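# Move 96-well plate from nest N1 to bench spot B1

## Task

Carry the 96-well plate from plate nest N1 to bench spot B1 and set it down with its long side running along the taped outline, fully inside it. It must stay there on its own, not held by the robot. Then open the gripper and pull the arm away.

## Robot and tools

Robot: two xArm7-style arms, left_arm and right_arm, each ending in a two-finger parallel gripper. The fingers open to 84 mm between pads. Grip a plate only across its narrow width, on the body above its base flange. A pad pushed down onto the flange can jam there and may not come free when opened. The idle arm may be parked out of the way. The two arms must never collide or press on each other.

Frames: all reported positions use one scene frame. The origin is on the table top midway between the arms, +x points out over the table, +z is up, and left_arm sits on the +y side. The names left and right do not match image sides. Arm bases: left_arm at (+0.002, +0.410, 0) m, right_arm at (+0.053, -0.369, 0) m. Each gripper has its own axes: fingers point along its +z, and they open and close along its y. The reported end_effector_position is the pinch point between closed pads, about 2 cm short of the fingertips. Closing pushes the tips about 10 mm further along +z. Reported hand positions can be slightly wrong, especially at long reach.

Command row (used by both move and execute_actions): 14 numbers, each in [-1, 1]. The first 7 are for left_arm and the last 7 for right_arm, always all 14 even if one arm is idle. Per arm the order is dx, dy, dz, rx, ry, rz, opening. The first six are an offset, not a pose: they are expressed in that gripper's own axes and measured from the gripper's pose in the most recent result that reported it. If no result in this scene has shown it yet, or for a second call within one reply, they count from where the hand is when the action begins. Scale: 1.0 equals 0.6 m of translation or 180 degrees of rotation. rx, ry, rz form a single rotation vector. Opening is absolute, not an offset: +1 fully open (0.084 m), -1 closed. All-zero offsets are not a pause; they pull the hand back to the reference pose. To hold an arm still, send in the first call of a reply the offset back to where you want it, then zeros later.

execute_actions(actions, pictures): actions holds at most one item. An empty list just reports the state. {"rows": [...], "steps": n} runs up to 15 control steps of 1/30 s (default 15); each row lasts one step, and the last row repeats if rows run out. Every row counts from the same reference pose, not from the row before. {"steps": n} with no rows is a wait of up to 300 steps, counted from the previous result. pictures (true/false) chooses whether camera images come back. A refused call sends nothing.

move(target, speed): target is one 14-number row as above. Each gripper travels in a straight line toward its target, both paths finishing together, lasting 0.5 to 10 s; if longer is needed both stop at 10 s before arriving. speed is the top path speed in m/s, 0.002 to 0.5, default 0.25; rotation is capped at twice that in rad/s. The opening is sent when the move starts. Paths ignore obstacles and the other arm, and hands may lag, drift or overshoot the speed, notably near full reach. The result adds a move: line with the ending (done, off_target, moving, held, fault) plus limits: paced means the sent pose was clipped; held means a safety check blocked some steps, after which the arm can jump fast. Distances to each target are listed.

wait(seconds): 0 to 10 s with no new command. zoom_image(camera, region): enlarges [x0, y0, x1, y1] pixels (max 504x504) of cam_high, cam_low, cam_left_wrist or cam_right_wrist, each 672x504. read_manual gives only licence text. finished_scene(scene) ends the current scene, passing its number; it cannot be reversed and reports success.

Control behaviour: each step the commanded pose is limited to 70 mm and 16 degrees from the measured pose, then solved by damped inverse kinematics, favouring position over orientation. After an action ends, each arm only continues to its last clipped pose, so far targets may need several calls; check the result. The simulation keeps running while you think. Pressing against something solid builds force up to a limit while the hand falls short; only moving it away relieves it. Faster contact and targets further past contact mean harder hits.

Results: the state line gives each gripper's position (m), quat_wxyz and velocities. grip_measured is the actual finger opening on the command scale. To keep a grip, command an opening clearly under grip_measured; lower squeezes harder (about 24 N per pad max). Closing fast can squeeze too hard. A pose unreachable line names an arm whose command was altered by the clearance check; HELD marks steps not sent. A Hand target line shows where each arm is currently being driven.

Hazards: a joint torque reaching its load limit (waist and shoulder 44.5 N m; upper arm roll, elbow and forearm roll 26.7; wrist pitch and wrist roll 17.8; payload included) triggers a fault: the arm backs off and freezes for 10 s. Holding loads heats motors; MOTOR HOT appears at 65 °C and at 80 °C the arm brakes (OVER-TEMPERATURE FAULT). The held plate may occasionally be tugged, so grip firmly. Avoid drops, slips, slams and hard pushes, and never knock anything off the table, which ends the scene. Lower the plate gently, release, then lift clear.

Each tool is called after "Request:" as name([rows], argument=value, ...), one row to a line, values as JSON.

## Session

I'll start by looking at the current state.

Request:
execute_actions(actions=[])

Scene clock: 0.00 s of 8400.00 s.
left_arm: end_effector_position=(+0.3986, +0.3737, +0.2481) grip_measured=+1.00 end_effector_quat_wxyz=(-0.000, +0.999, -0.046, -0.002) end_effector_velocity=(-0.000, -0.000, +0.000) end_effector_angular_velocity=(-0.000, +0.000, -0.001) | right_arm: end_effector_position=(+0.3568, -0.5559, +0.3441) grip_measured=+1.00 end_effector_quat_wxyz=(+0.042, +0.027, +0.995, -0.084) end_effector_velocity=(+0.000, +0.000, +0.000) end_effector_angular_velocity=(-0.002, +0.001, +0.002)
Joint positions: left_arm=[-0.001 -0.25  -0.     0.915  0.     1.17  -0.001  0.084] | right_arm=[-1.272 -0.621  0.448  0.909  0.183  1.312  2.458  0.084]
Joint velocities: left_arm=[-0.    -0.     0.    -0.    -0.     0.     0.001  0.   ] | right_arm=[ 0.001 -0.     0.     0.    -0.002 -0.    -0.     0.   ]
Hand target (left_arm): +0.399, +0.374, +0.248; -0.000, +0.999, -0.046, -0.002
Hand target (right_arm): +0.357, -0.556, +0.344; +0.042, +0.027, +0.995, -0.084

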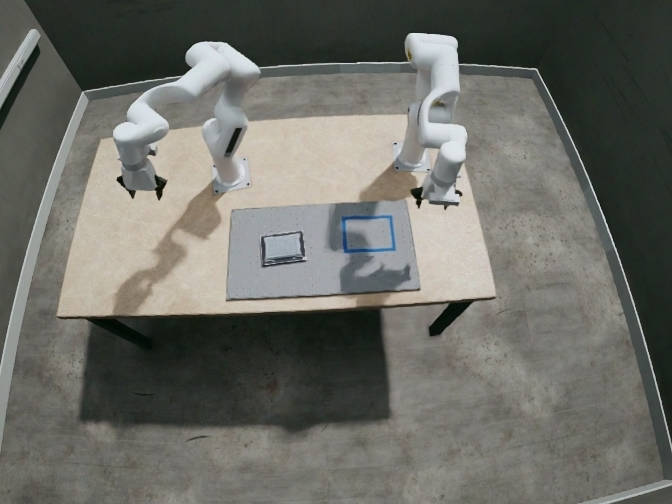

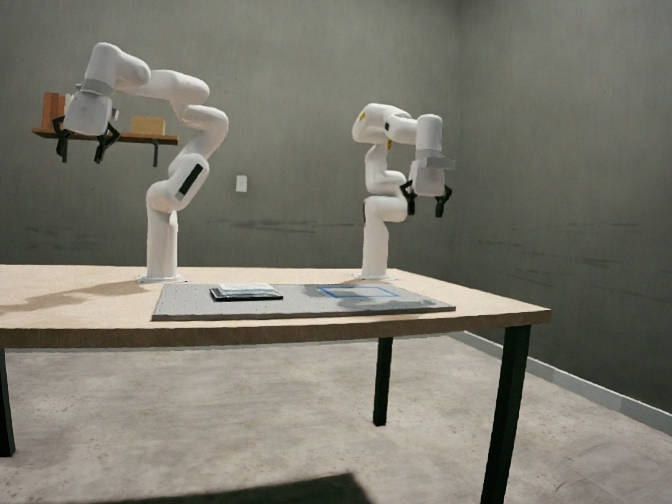

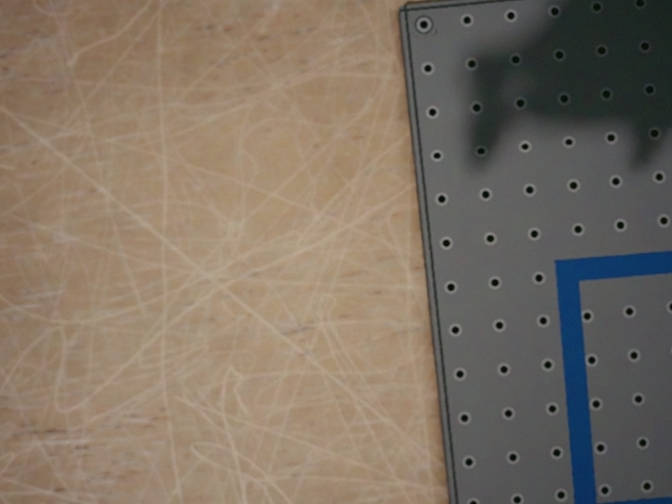

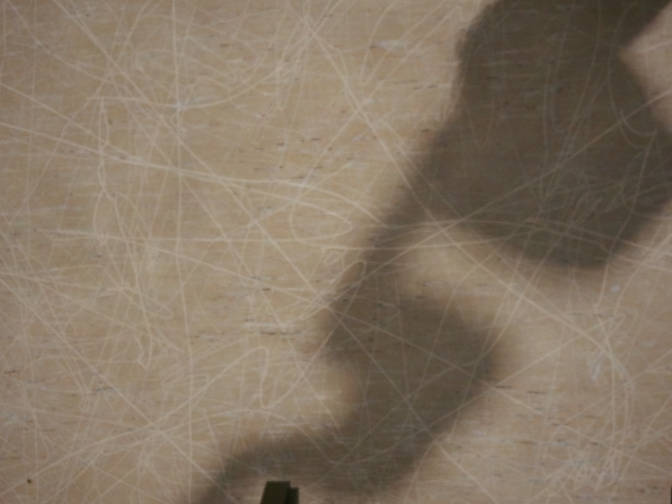

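Request:
zoom_image(camera="cam_high", region=[220, 190, 430, 310])

Request:
zoom_image(camera="cam_low", region=[150, 260, 460, 330])

Region (220, 190, 430, 310) of cam_high's 672x504 image, scaled by 2.400, with more detail than that image has; it fills the top 288 rows of this view, and the rest is white.

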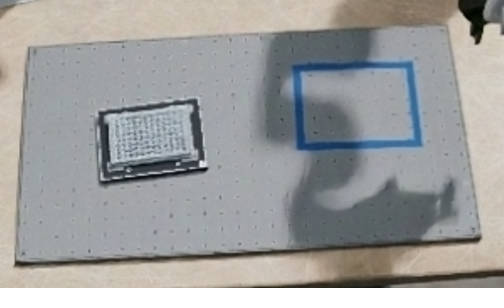

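Region (150, 260, 460, 330) of cam_low's 672x504 image, scaled by 1.626, with more detail than that image has; it fills the top 114 rows of this view, and the rest is white.

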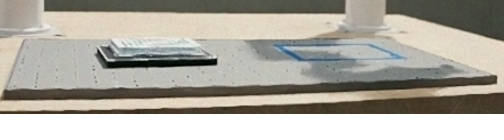

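Request:
move(target=[-0.05, -0.22, 0, 0, 0, 0, 1, -0.0502, 0.8049, 0.0798, -0.0636, -0.0212, -0.5156, 1], speed=0.3)

Scene clock: 122.40 s of 8400.00 s.
left_arm: end_effector_position=(+0.3809, +0.5076, +0.2482) grip_measured=+1.00 end_effector_quat_wxyz=(-0.000, +0.999, -0.046, -0.002) end_effector_velocity=(-0.000, +0.001, +0.000) end_effector_angular_velocity=(+0.000, +0.000, +0.000) | right_arm: end_effector_position=(+0.4193, -0.0914, +0.2209) grip_measured=+1.00 end_effector_quat_wxyz=(+0.000, -0.708, +0.706, -0.003) end_effector_velocity=(-0.000, +0.002, -0.002) end_effector_angular_velocity=(-0.016, +0.013, +0.004)
Joint positions: left_arm=[ 0.126 -0.28   0.195  0.893  0.06   1.173  0.291  0.084] | right_arm=[-0.852 -0.116  1.291  1.063  0.12   1.096  2.124  0.084]
Joint velocities: left_arm=[ 0.001 -0.     0.     0.     0.     0.     0.001 -0.   ] | right_arm=[-0.027  0.058  0.051  0.019 -0.068  0.014  0.053 -0.   ]
Hand target (left_arm): +0.381, +0.508, +0.248; -0.000, +0.999, -0.046, -0.002
Hand target (right_arm): +0.419, -0.091, +0.221; +0.001, +0.708, -0.706, +0.003
Off the commanded pose (left_arm): 0.000 m, 0 deg.
Off the commanded pose (right_arm): 0.002 m, 0 deg.
After step 90, 116.00 s passed at rest.
move: done
camera_calibration (this result's frames):
cam_left_wrist: T_world_to_cam=[[-0.109749, -0.993895, 0.0113344, 0.57789], [-0.993956, 0.109771, 0.00136614, 0.389083], [-0.00260199, -0.011116, -0.999935, 0.385582], [0, 0, 0, 1]] pos_world=[0.451158, 0.535938, 0.378475]
cam_right_wrist: T_world_to_cam=[[-0.999758, -0.00670897, -0.0209454, 0.460653], [-0.00711487, 0.999787, 0.0193647, 0.152232], [0.020811, 0.019509, -0.999593, 0.34699], [0, 0, 0, 1]] pos_world=[0.454403, -0.155878, 0.353549]

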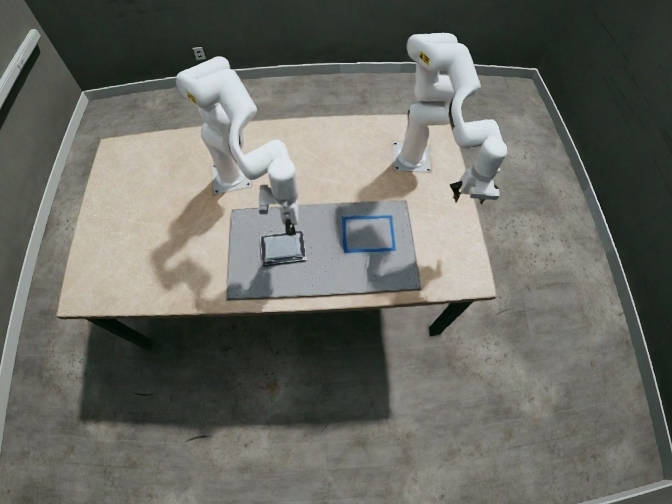

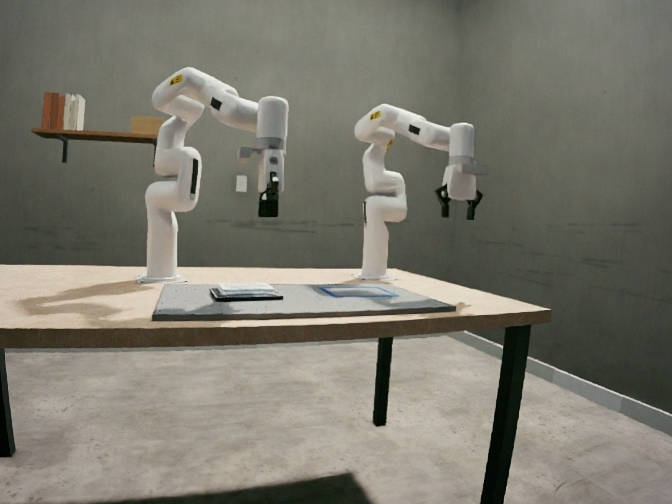

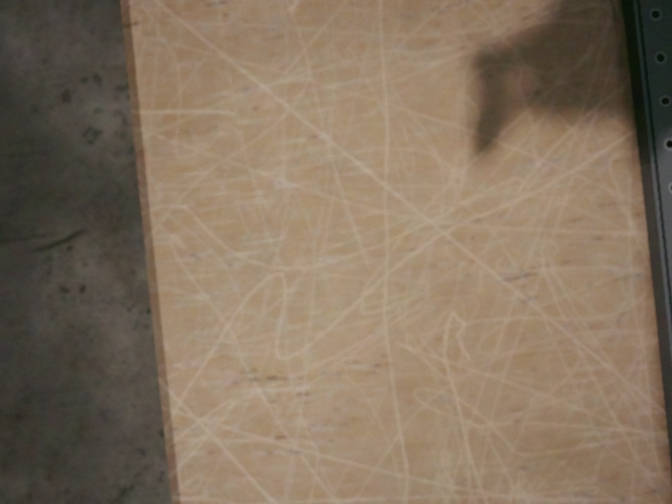

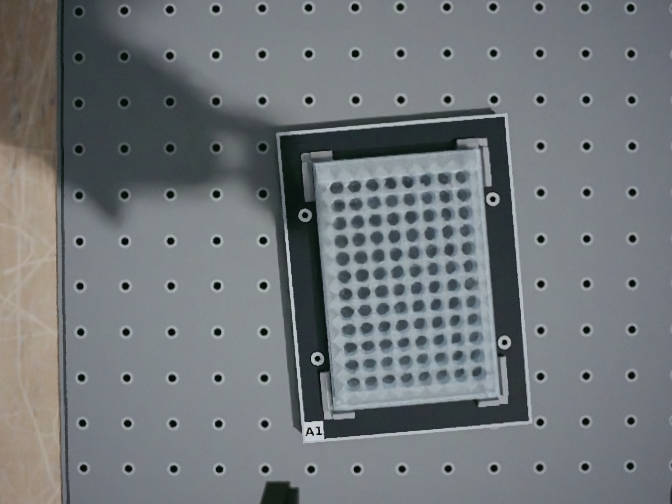

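Request:
zoom_image(camera="cam_right_wrist", region=[250, 100, 560, 460])

Region (250, 100, 560, 460) of cam_right_wrist's 672x504 image, scaled by 1.400, with more detail than that image has; it fills the left 434 columns of this view, and the rest is white.

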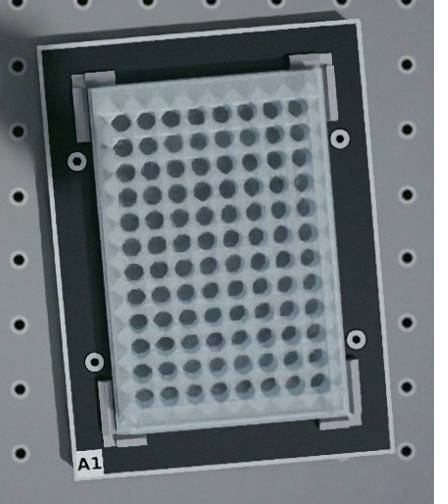

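Request:
move(target=[0, 0, 0, 0, 0, 0, 1, 0.0743, -0.0085, 0.2015, 0, 0, -0.0278, 1], speed=0.2)

Scene clock: 161.57 s of 8400.00 s.
left_arm: end_effector_position=(+0.3809, +0.5076, +0.2482) grip_measured=+1.00 end_effector_quat_wxyz=(-0.000, +0.999, -0.046, -0.002) end_effector_velocity=(+0.000, -0.000, +0.000) end_effector_angular_velocity=(+0.000, -0.000, -0.001) | right_arm: end_effector_position=(+0.4252, -0.1355, +0.1007) grip_measured=+1.00 end_effector_quat_wxyz=(-0.002, +0.739, -0.674, +0.003) end_effector_velocity=(+0.000, -0.000, -0.001) end_effector_angular_velocity=(-0.010, +0.007, -0.001)
Joint positions: left_arm=[ 0.126 -0.28   0.195  0.893  0.06   1.173  0.291  0.084] | right_arm=[-0.796  0.219  1.195  0.82  -0.305  0.758  2.268  0.084]
Joint velocities: left_arm=[-0.001 -0.    -0.    -0.     0.    -0.    -0.    -0.   ] | right_arm=[ 0.019  0.014 -0.016  0.012 -0.017  0.018  0.014 -0.   ]
Hand target (left_arm): +0.381, +0.508, +0.248; -0.000, +0.999, -0.046, -0.002
Hand target (right_arm): +0.425, -0.136, +0.101; -0.001, +0.739, -0.674, +0.003
Off the commanded pose (left_arm): 0.000 m, 0 deg.
Off the commanded pose (right_arm): 0.001 m, 0 deg.
After step 90, 34.70 s passed at rest.
move: done
camera_calibration (this result's frames):
cam_left_wrist: T_world_to_cam=[[-0.109748, -0.993895, 0.0113346, 0.57789], [-0.993956, 0.109771, 0.00136629, 0.389083], [-0.00260216, -0.0111162, -0.999935, 0.385582], [0, 0, 0, 1]] pos_world=[0.451158, 0.535938, 0.378475]
cam_right_wrist: T_world_to_cam=[[-0.99517, -0.0955039, -0.0227139, 0.449843], [-0.0959748, 0.99517, 0.0206319, 0.23568], [0.0206338, 0.0227122, -0.999529, 0.228019], [0, 0, 0, 1]] pos_world=[0.465585, -0.196758, 0.233267]

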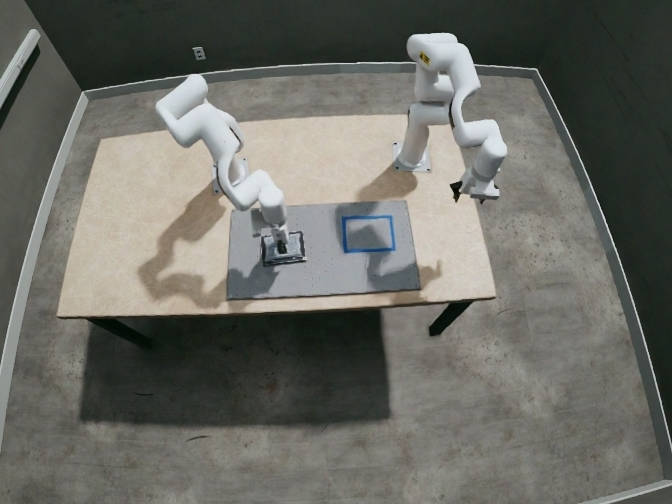

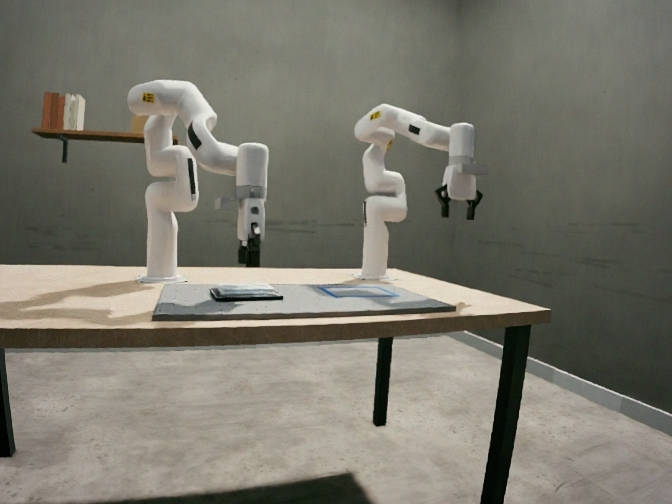

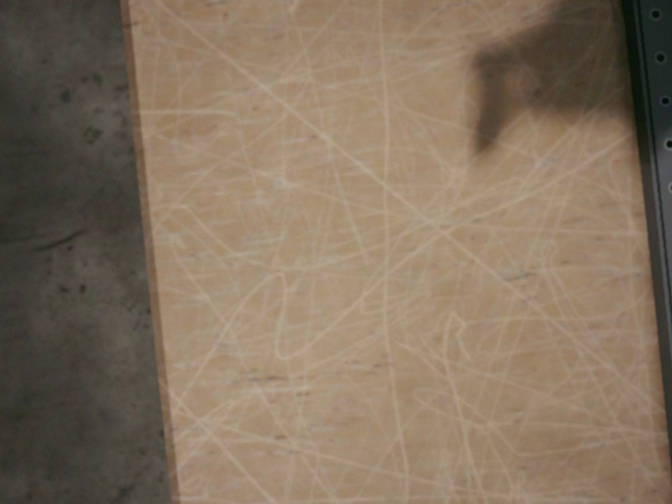

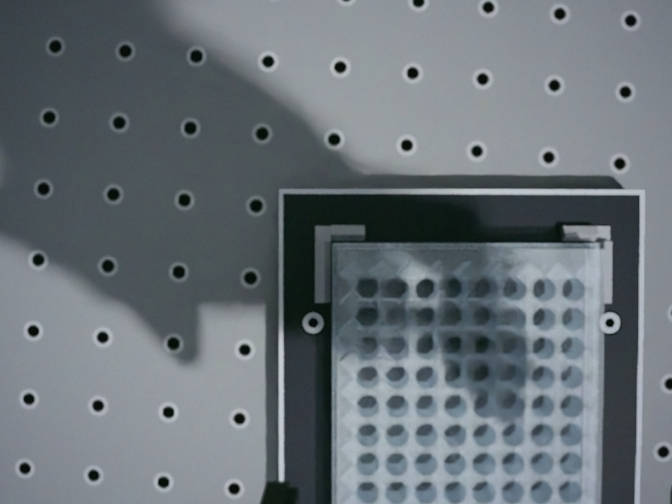

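Request:
zoom_image(camera="cam_right_wrist", region=[250, 180, 672, 504])

Region (250, 180, 672, 504) of cam_right_wrist's 672x504 image, scaled by 1.194, with more detail than that image has; it fills the top 387 rows of this view, and the rest is white.

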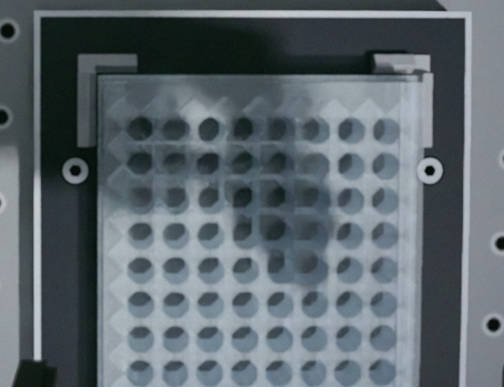

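Request:
zoom_image(camera="cam_right_wrist", region=[240, 440, 360, 504])

Request:
zoom_image(camera="cam_right_wrist", region=[552, 414, 672, 504])

Region (240, 440, 360, 504) of cam_right_wrist's 672x504 image, scaled by 4.200, with more detail than that image has; it fills the top 269 rows of this view, and the rest is white.

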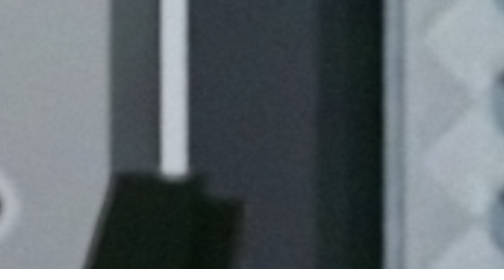

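Region (552, 414, 672, 504) of cam_right_wrist's 672x504 image, scaled by 4.200, with more detail than that image has; it fills the top 378 rows of this view, and the rest is white.

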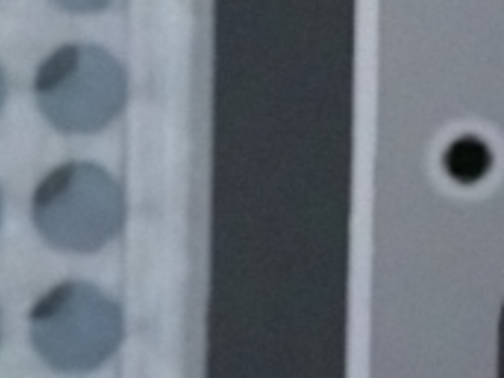

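Request:
move(target=[0, 0, 0, 0, 0, 0, 1, 0.0133, 0.012, 0.068, 0, 0, 0, 1], speed=0.08)

Scene clock: 245.73 s of 8400.00 s.
left_arm: end_effector_position=(+0.3809, +0.5076, +0.2482) grip_measured=+1.00 end_effector_quat_wxyz=(-0.000, +0.999, -0.046, -0.002) end_effector_velocity=(+0.000, -0.001, +0.000) end_effector_angular_velocity=(+0.000, -0.001, -0.002) | right_arm: end_effector_position=(+0.4191, -0.1438, +0.0604) grip_measured=+1.00 end_effector_quat_wxyz=(-0.002, +0.739, -0.674, +0.003) end_effector_velocity=(+0.000, -0.001, -0.003) end_effector_angular_velocity=(-0.003, +0.000, -0.003)
Joint positions: left_arm=[ 0.126 -0.28   0.195  0.893  0.06   1.173  0.291  0.084] | right_arm=[-0.708  0.314  1.075  0.768 -0.464  0.662  2.372  0.084]
Joint velocities: left_arm=[-0.002 -0.001 -0.001 -0.     0.     0.    -0.001 -0.   ] | right_arm=[ 0.01   0.007 -0.013  0.    -0.013 -0.002  0.01  -0.   ]
Hand target (left_arm): +0.381, +0.508, +0.248; -0.000, +0.999, -0.046, -0.002
Hand target (right_arm): +0.419, -0.144, +0.060; -0.002, +0.739, -0.674, +0.003
Off the commanded pose (left_arm): 0.000 m, 0 deg.
Off the commanded pose (right_arm): 0.001 m, 0 deg.
After step 90, 80.20 s passed at rest.
move: done
camera_calibration (this result's frames):
cam_left_wrist: T_world_to_cam=[[-0.109748, -0.993895, 0.0113346, 0.57789], [-0.993956, 0.109771, 0.00136629, 0.389083], [-0.00260216, -0.0111161, -0.999935, 0.385582], [0, 0, 0, 1]] pos_world=[0.451158, 0.535938, 0.378475]
cam_right_wrist: T_world_to_cam=[[-0.995113, -0.0959289, -0.0234196, 0.442076], [-0.0964334, 0.995108, 0.0214522, 0.244273], [0.0212472, 0.0236057, -0.999496, 0.187927], [0, 0, 0, 1]] pos_world=[0.459479, -0.205107, 0.192945]

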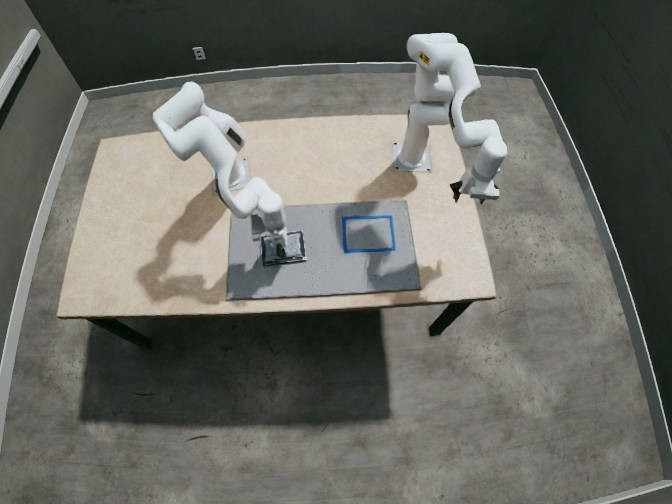

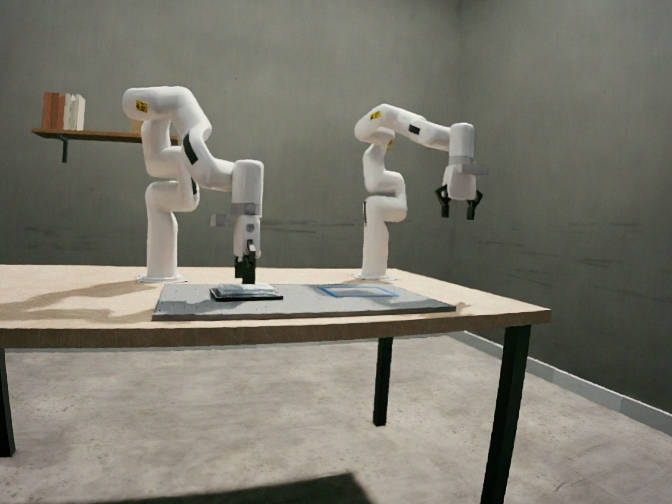

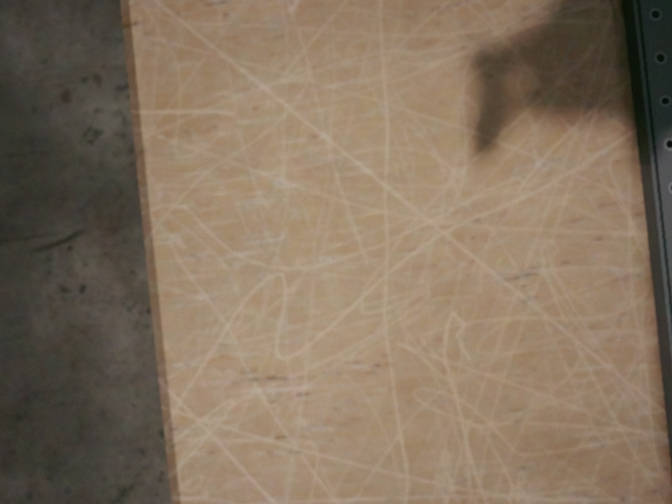

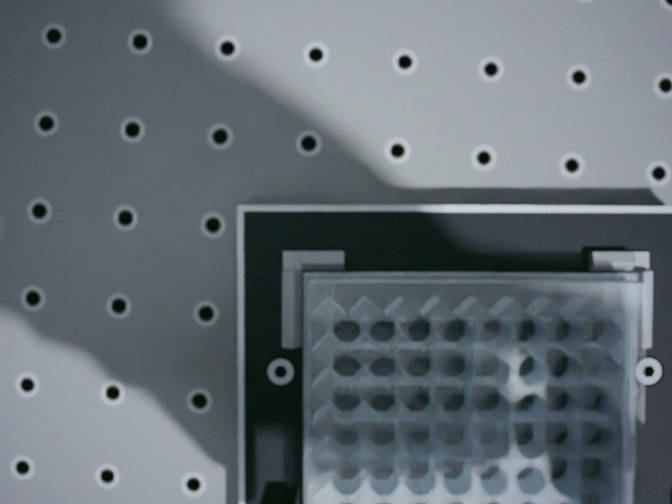

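Request:
zoom_image(camera="cam_right_wrist", region=[250, 424, 370, 504])

Request:
zoom_image(camera="cam_low", region=[195, 250, 295, 310])

Request:
zoom_image(camera="cam_right_wrist", region=[552, 384, 672, 504])

Region (250, 424, 370, 504) of cam_right_wrist's 672x504 image, scaled by 4.200, with more detail than that image has.

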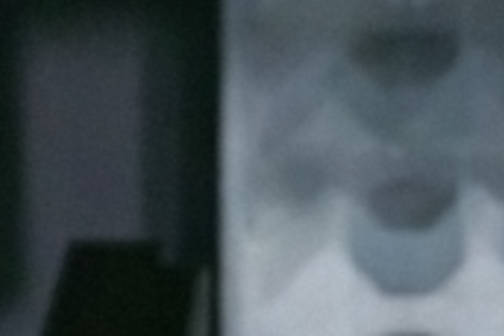

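Region (195, 250, 295, 310) of cam_low's 672x504 image, scaled by 5.040, with more detail than that image has; it fills the top 302 rows of this view, and the rest is white.

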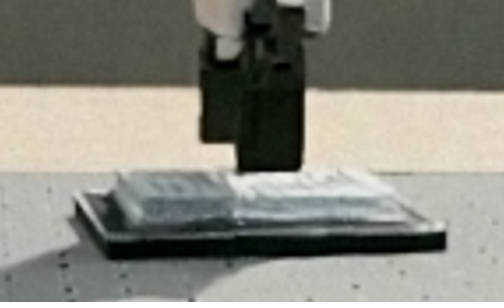

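Region (552, 384, 672, 504) of cam_right_wrist's 672x504 image, scaled by 4.200, with more detail than that image has.

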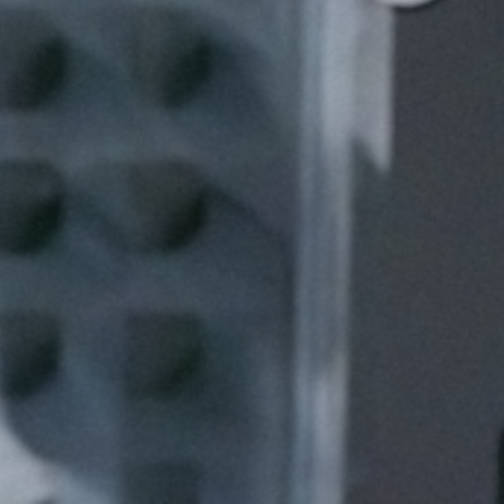

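Request:
move(target=[0, 0, 0, 0, 0, 0, 1, 0, 0.0005, 0.026, 0, 0, 0, 1], speed=0.02)

Request:
zoom_image(camera="cam_low", region=[195, 250, 295, 310])

Request:
zoom_image(camera="cam_right_wrist", region=[250, 424, 370, 504])

Scene clock: 310.03 s of 8400.00 s.
left_arm: end_effector_position=(+0.3809, +0.5076, +0.2482) grip_measured=+1.00 end_effector_quat_wxyz=(-0.000, +0.999, -0.046, -0.002) end_effector_velocity=(-0.000, -0.000, +0.000) end_effector_angular_velocity=(+0.001, -0.001, -0.001) | right_arm: end_effector_position=(+0.4189, -0.1437, +0.0451) grip_measured=+1.00 end_effector_quat_wxyz=(-0.002, +0.739, -0.674, +0.003) end_effector_velocity=(+0.001, -0.000, -0.001) end_effector_angular_velocity=(-0.001, -0.001, -0.002)
Joint positions: left_arm=[ 0.126 -0.28   0.195  0.893  0.06   1.173  0.291  0.084] | right_arm=[-0.655  0.359  1.011  0.767 -0.534  0.634  2.421  0.084]
Joint velocities: left_arm=[-0.001 -0.002 -0.    -0.     0.001  0.     0.    -0.   ] | right_arm=[ 0.007  0.005 -0.009  0.002 -0.008 -0.002  0.007  0.   ]
Hand target (left_arm): +0.381, +0.508, +0.248; -0.000, +0.999, -0.046, -0.002
Hand target (right_arm): +0.419, -0.144, +0.045; -0.002, +0.739, -0.674, +0.003
Off the commanded pose (left_arm): 0.000 m, 0 deg.
Off the commanded pose (right_arm): 0.000 m, 0 deg.
After step 90, 60.23 s passed at rest.
move: done
camera_calibration (this result's frames):
cam_left_wrist: T_world_to_cam=[[-0.109749, -0.993895, 0.0113345, 0.57789], [-0.993956, 0.109771, 0.00136621, 0.389083], [-0.00260207, -0.0111161, -0.999935, 0.385582], [0, 0, 0, 1]] pos_world=[0.451158, 0.535938, 0.378475]
cam_right_wrist: T_world_to_cam=[[-0.995098, -0.0960398, -0.0235984, 0.441558], [-0.0965552, 0.99509, 0.0217686, 0.244533], [0.0213918, 0.0239404, -0.999484, 0.172621], [0, 0, 0, 1]] pos_world=[0.459312, -0.205058, 0.177629]

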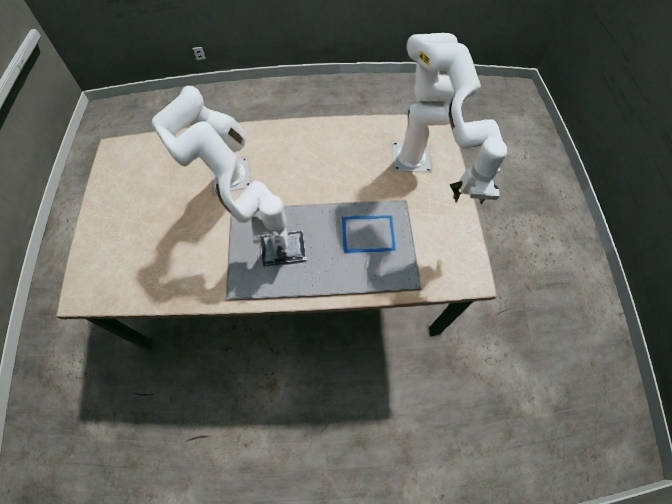

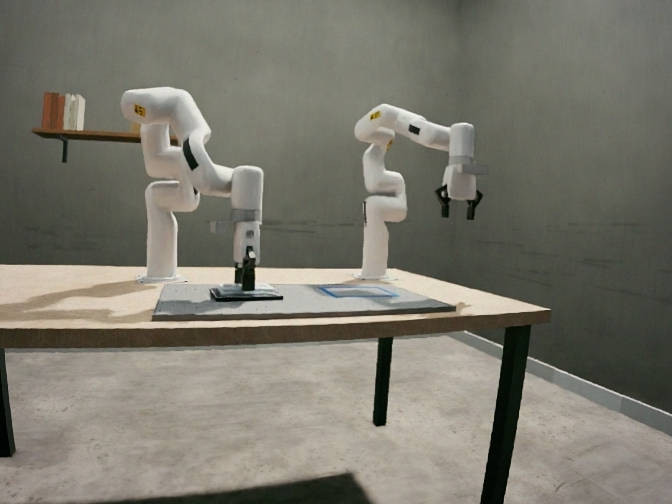

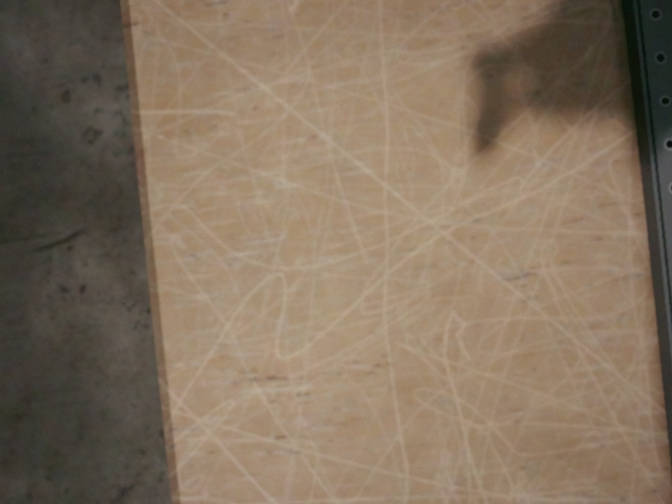

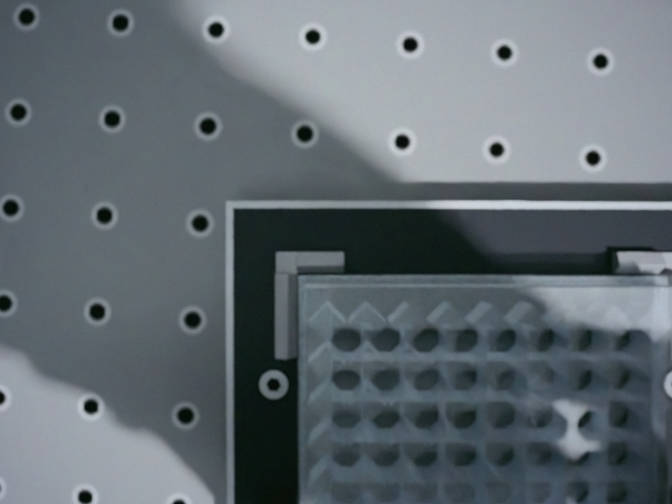

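Region (195, 250, 295, 310) of cam_low's 672x504 image, scaled by 5.040, with more detail than that image has; it fills the top 302 rows of this view, and the rest is white.

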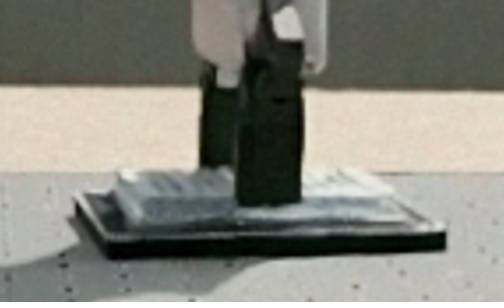

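Region (250, 424, 370, 504) of cam_right_wrist's 672x504 image, scaled by 4.200, with more detail than that image has.

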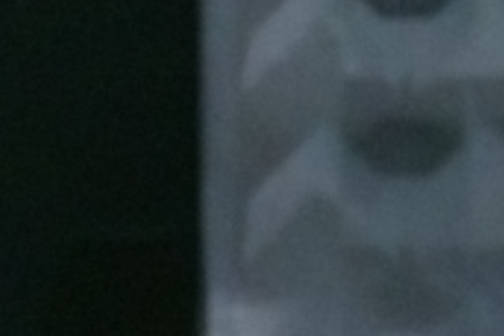

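Request:
move(target=[0, 0, 0, 0, 0, 0, 1, 0, 0, 0.0072, 0, 0, 0, 1], speed=0.01)

Request:
zoom_image(camera="cam_low", region=[195, 250, 295, 310])

Scene clock: 331.17 s of 8400.00 s.
left_arm: end_effector_position=(+0.3809, +0.5076, +0.2482) grip_measured=+1.00 end_effector_quat_wxyz=(-0.000, +0.999, -0.046, -0.002) end_effector_velocity=(-0.000, +0.000, +0.000) end_effector_angular_velocity=(-0.000, -0.000, +0.001) | right_arm: end_effector_position=(+0.4190, -0.1436, +0.0409) grip_measured=+1.00 end_effector_quat_wxyz=(-0.002, +0.739, -0.674, +0.002) end_effector_velocity=(+0.001, -0.000, -0.001) end_effector_angular_velocity=(+0.000, -0.002, -0.002)
Joint positions: left_arm=[ 0.126 -0.28   0.195  0.893  0.06   1.173  0.291  0.084] | right_arm=[-0.641  0.371  0.994  0.768 -0.552  0.626  2.434  0.084]
Joint velocities: left_arm=[-0.001 -0.001  0.002 -0.     0.     0.    -0.     0.   ] | right_arm=[ 0.004  0.004 -0.007  0.001 -0.007 -0.003  0.005  0.   ]
Hand target (left_arm): +0.381, +0.508, +0.248; -0.000, +0.999, -0.046, -0.002
Hand target (right_arm): +0.419, -0.144, +0.041; -0.002, +0.739, -0.674, +0.003
Off the commanded pose (left_arm): 0.000 m, 0 deg.
Off the commanded pose (right_arm): 0.000 m, 0 deg.
After step 90, 17.43 s passed at rest.
move: done
camera_calibration (this result's frames):
cam_left_wrist: T_world_to_cam=[[-0.109748, -0.993895, 0.0113347, 0.57789], [-0.993956, 0.109771, 0.00136627, 0.389083], [-0.00260215, -0.0111162, -0.999935, 0.385582], [0, 0, 0, 1]] pos_world=[0.451158, 0.535938, 0.378475]
cam_right_wrist: T_world_to_cam=[[-0.995096, -0.0960684, -0.0235499, 0.441465], [-0.0965845, 0.995085, 0.0218549, 0.244615], [0.0213346, 0.0240223, -0.999484, 0.168494], [0, 0, 0, 1]] pos_world=[0.459331, -0.20505, 0.173458]

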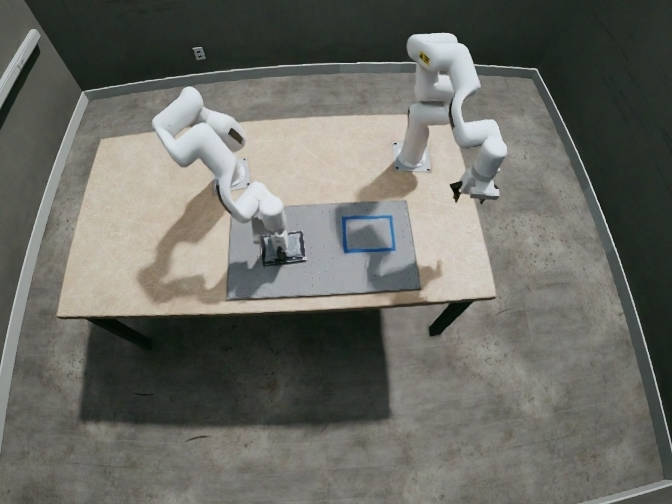

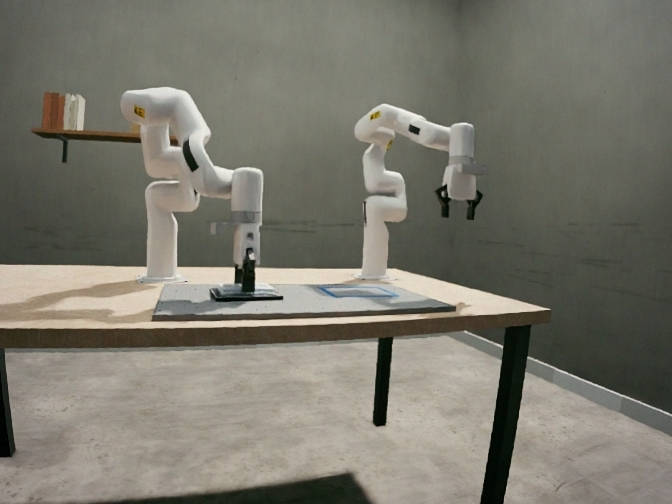

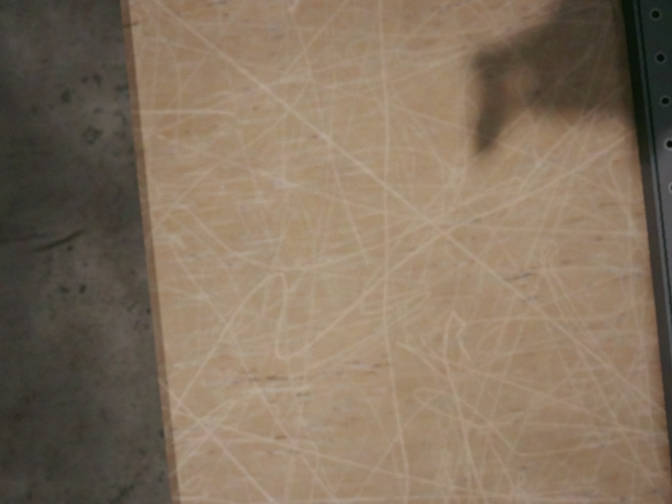

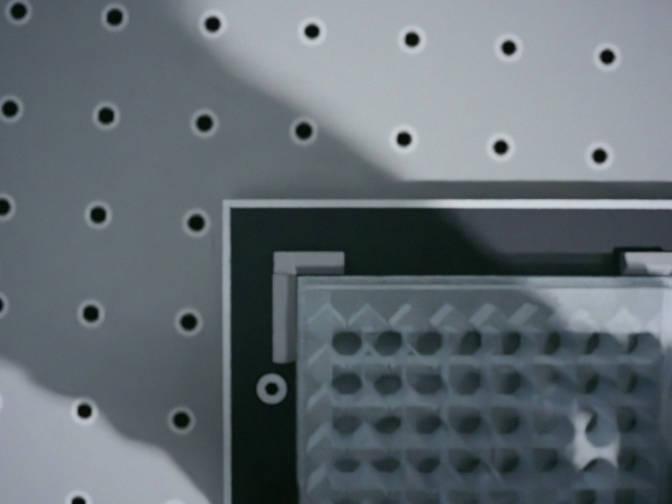

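Region (195, 250, 295, 310) of cam_low's 672x504 image, scaled by 5.040, with more detail than that image has; it fills the top 302 rows of this view, and the rest is white.

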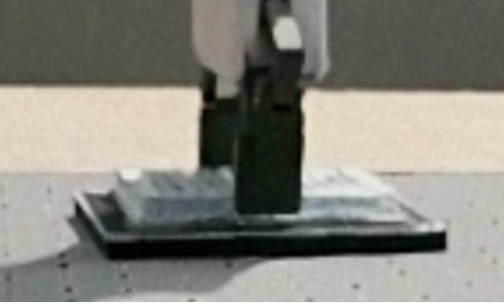

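Request:
execute_actions([
  {"rows": [[0,0,0,0,0,0,1,0,0,0,0,0,0,0.95],[0,0,0,0,0,0,1,0,0,0,0,0,0,0.9],[0,0,0,0,0,0,1,0,0,0,0,0,0,0.85],[0,0,0,0,0,0,1,0,0,0,0,0,0,0.8],[0,0,0,0,0,0,1,0,0,0,0,0,0,0.7],[0,0,0,0,0,0,1,0,0,0,0,0,0,0.6],[0,0,0,0,0,0,1,0,0,0,0,0,0,0.5],[0,0,0,0,0,0,1,0,0,0,0,0,0,0.4],[0,0,0,0,0,0,1,0,0,0,0,0,0,0.3],[0,0,0,0,0,0,1,0,0,0,0,0,0,0.2],[0,0,0,0,0,0,1,0,0,0,0,0,0,0.1],[0,0,0,0,0,0,1,0,0,0,0,0,0,0.0],[0,0,0,0,0,0,1,0,0,0,0,0,0,-0.2],[0,0,0,0,0,0,1,0,0,0,0,0,0,-0.4],[0,0,0,0,0,0,1,0,0,0,0,0,0,-0.5]], "steps": 15},
], pictures=false)

Request:
move(target=[0, 0, 0, 0, 0, 0, 1, 0, 0, -0.05, 0, 0, 0, -0.5], speed=0.03)

Request:
zoom_image(camera="cam_low", region=[195, 250, 295, 310])

Scene clock: 346.67 s of 8400.00 s.
left_arm: end_effector_position=(+0.3809, +0.5076, +0.2482) grip_measured=+1.00 end_effector_quat_wxyz=(-0.000, +0.999, -0.046, -0.002) end_effector_velocity=(+0.000, -0.000, -0.000) end_effector_angular_velocity=(+0.001, +0.001, -0.002) | right_arm: end_effector_position=(+0.4190, -0.1436, +0.0410) grip_measured=+0.94 end_effector_quat_wxyz=(-0.002, +0.739, -0.674, +0.003) end_effector_velocity=(-0.001, +0.000, -0.000) end_effector_angular_velocity=(-0.001, +0.001, +0.001)
Joint positions: left_arm=[ 0.126 -0.28   0.195  0.893  0.06   1.173  0.291  0.084] | right_arm=[-0.641  0.371  0.994  0.768 -0.552  0.626  2.434  0.082]
Joint velocities: left_arm=[-0.001  0.    -0.001  0.     0.001  0.     0.    -0.   ] | right_arm=[-0.     0.     0.002 -0.     0.001  0.001  0.     0.   ]
Hand target (left_arm): +0.381, +0.508, +0.248; -0.000, +0.999, -0.046, -0.002
Hand target (right_arm): +0.419, -0.144, +0.041; -0.002, +0.739, -0.674, +0.002
Off the commanded pose (left_arm): 0.000 m, 0 deg.
Off the commanded pose (right_arm): 0.000 m, 0 deg.
Steps of this call (steps 1 to 90: nothing new was sent; then 12.00 s passed at rest; steps 91 to 105: all 15 steps of this action). Readings (end_effector_position):
91: left_arm (+0.3809, +0.5076, +0.2482) | right_arm (+0.4190, -0.1436, +0.0408)
92: left_arm (+0.3809, +0.5076, +0.2482) | right_arm (+0.4190, -0.1436, +0.0408)
94: left_arm (+0.3809, +0.5076, +0.2482) | right_arm (+0.4191, -0.1435, +0.0410)
98: left_arm (+0.3809, +0.5076, +0.2482) | right_arm (+0.4191, -0.1436, +0.0410)
105: the state above

Scene clock: 348.23 s of 8400.00 s.
left_arm: end_effector_position=(+0.3809, +0.5076, +0.2482) grip_measured=+1.00 end_effector_quat_wxyz=(-0.000, +0.999, -0.046, -0.002) end_effector_velocity=(-0.000, -0.000, +0.000) end_effector_angular_velocity=(-0.001, -0.001, +0.001) | right_arm: end_effector_position=(+0.4187, -0.1438, +0.0705) grip_measured=+0.94 end_effector_quat_wxyz=(-0.002, +0.739, -0.674, +0.003) end_effector_velocity=(-0.001, +0.000, +0.002) end_effector_angular_velocity=(+0.002, +0.001, +0.002)
Joint positions: left_arm=[ 0.126 -0.28   0.195  0.893  0.06   1.173  0.291  0.084] | right_arm=[-0.744  0.279  1.116  0.768 -0.411  0.679  2.335  0.082]
Joint velocities: left_arm=[ 0.    -0.001  0.    -0.    -0.001  0.    -0.    -0.   ] | right_arm=[-0.012 -0.007  0.013 -0.002  0.013  0.002 -0.011 -0.   ]
Hand target (left_arm): +0.381, +0.508, +0.248; -0.000, +0.999, -0.046, -0.002
Hand target (right_arm): +0.419, -0.144, +0.071; -0.002, +0.739, -0.674, +0.003
Off the commanded pose (left_arm): 0.000 m, 0 deg.
Off the commanded pose (right_arm): 0.001 m, 0 deg.
move: done
camera_calibration (this result's frames):
cam_left_wrist: T_world_to_cam=[[-0.109749, -0.993895, 0.0113345, 0.57789], [-0.993956, 0.109771, 0.00136654, 0.389083], [-0.0026024, -0.011116, -0.999935, 0.385582], [0, 0, 0, 1]] pos_world=[0.451158, 0.535938, 0.378475]
cam_right_wrist: T_world_to_cam=[[-0.995125, -0.0958519, -0.023193, 0.441913], [-0.0963472, 0.99512, 0.0212721, 0.24409], [0.0210409, 0.023403, -0.999505, 0.198084], [0, 0, 0, 1]] pos_world=[0.459109, -0.205176, 0.203043]

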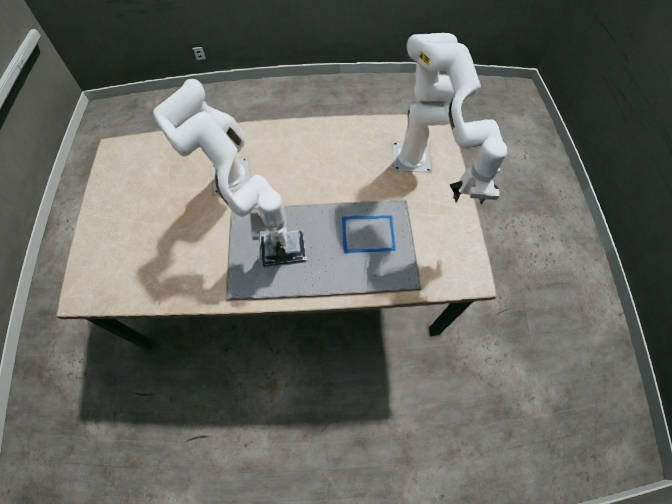

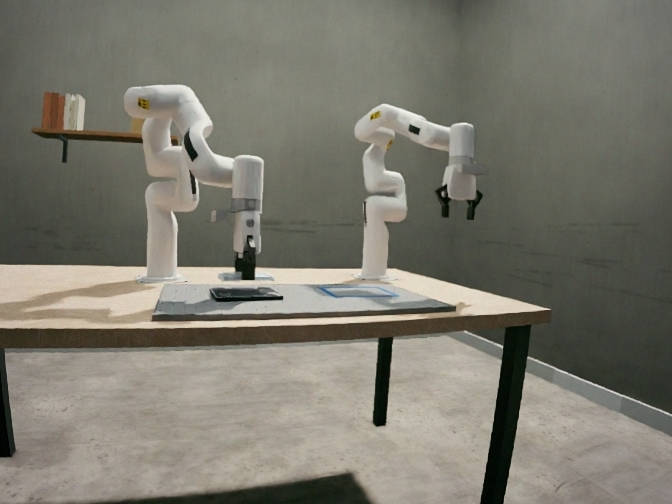

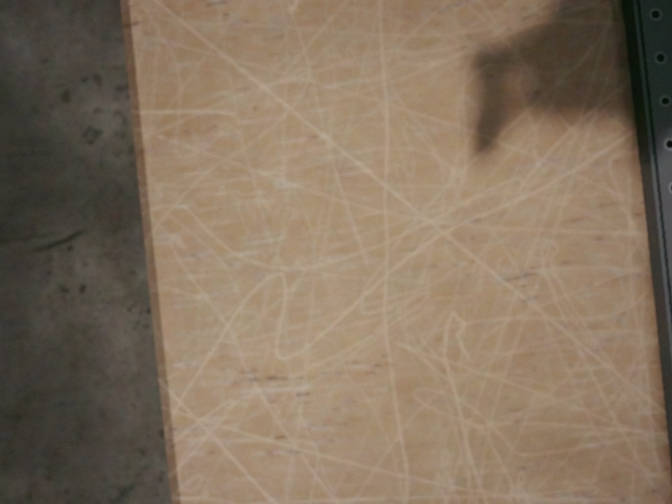

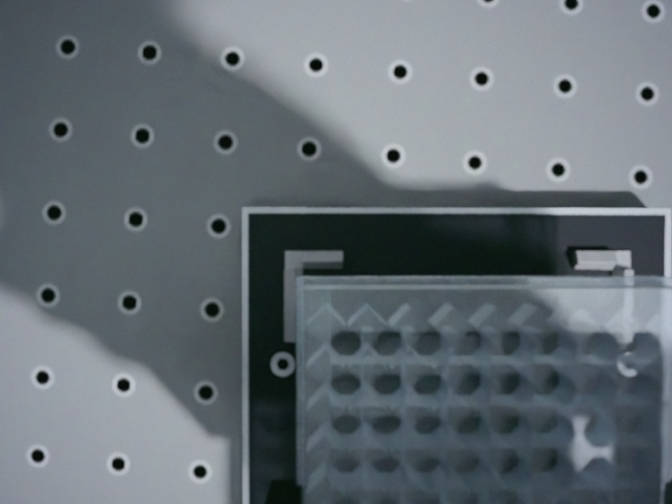

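Region (195, 250, 295, 310) of cam_low's 672x504 image, scaled by 5.040, with more detail than that image has; it fills the top 302 rows of this view, and the rest is white.

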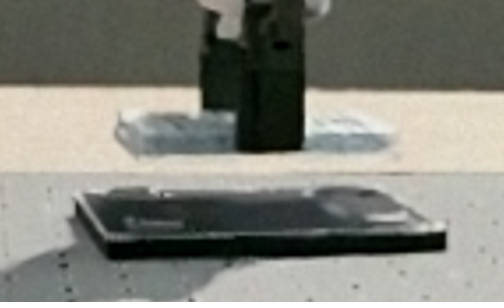

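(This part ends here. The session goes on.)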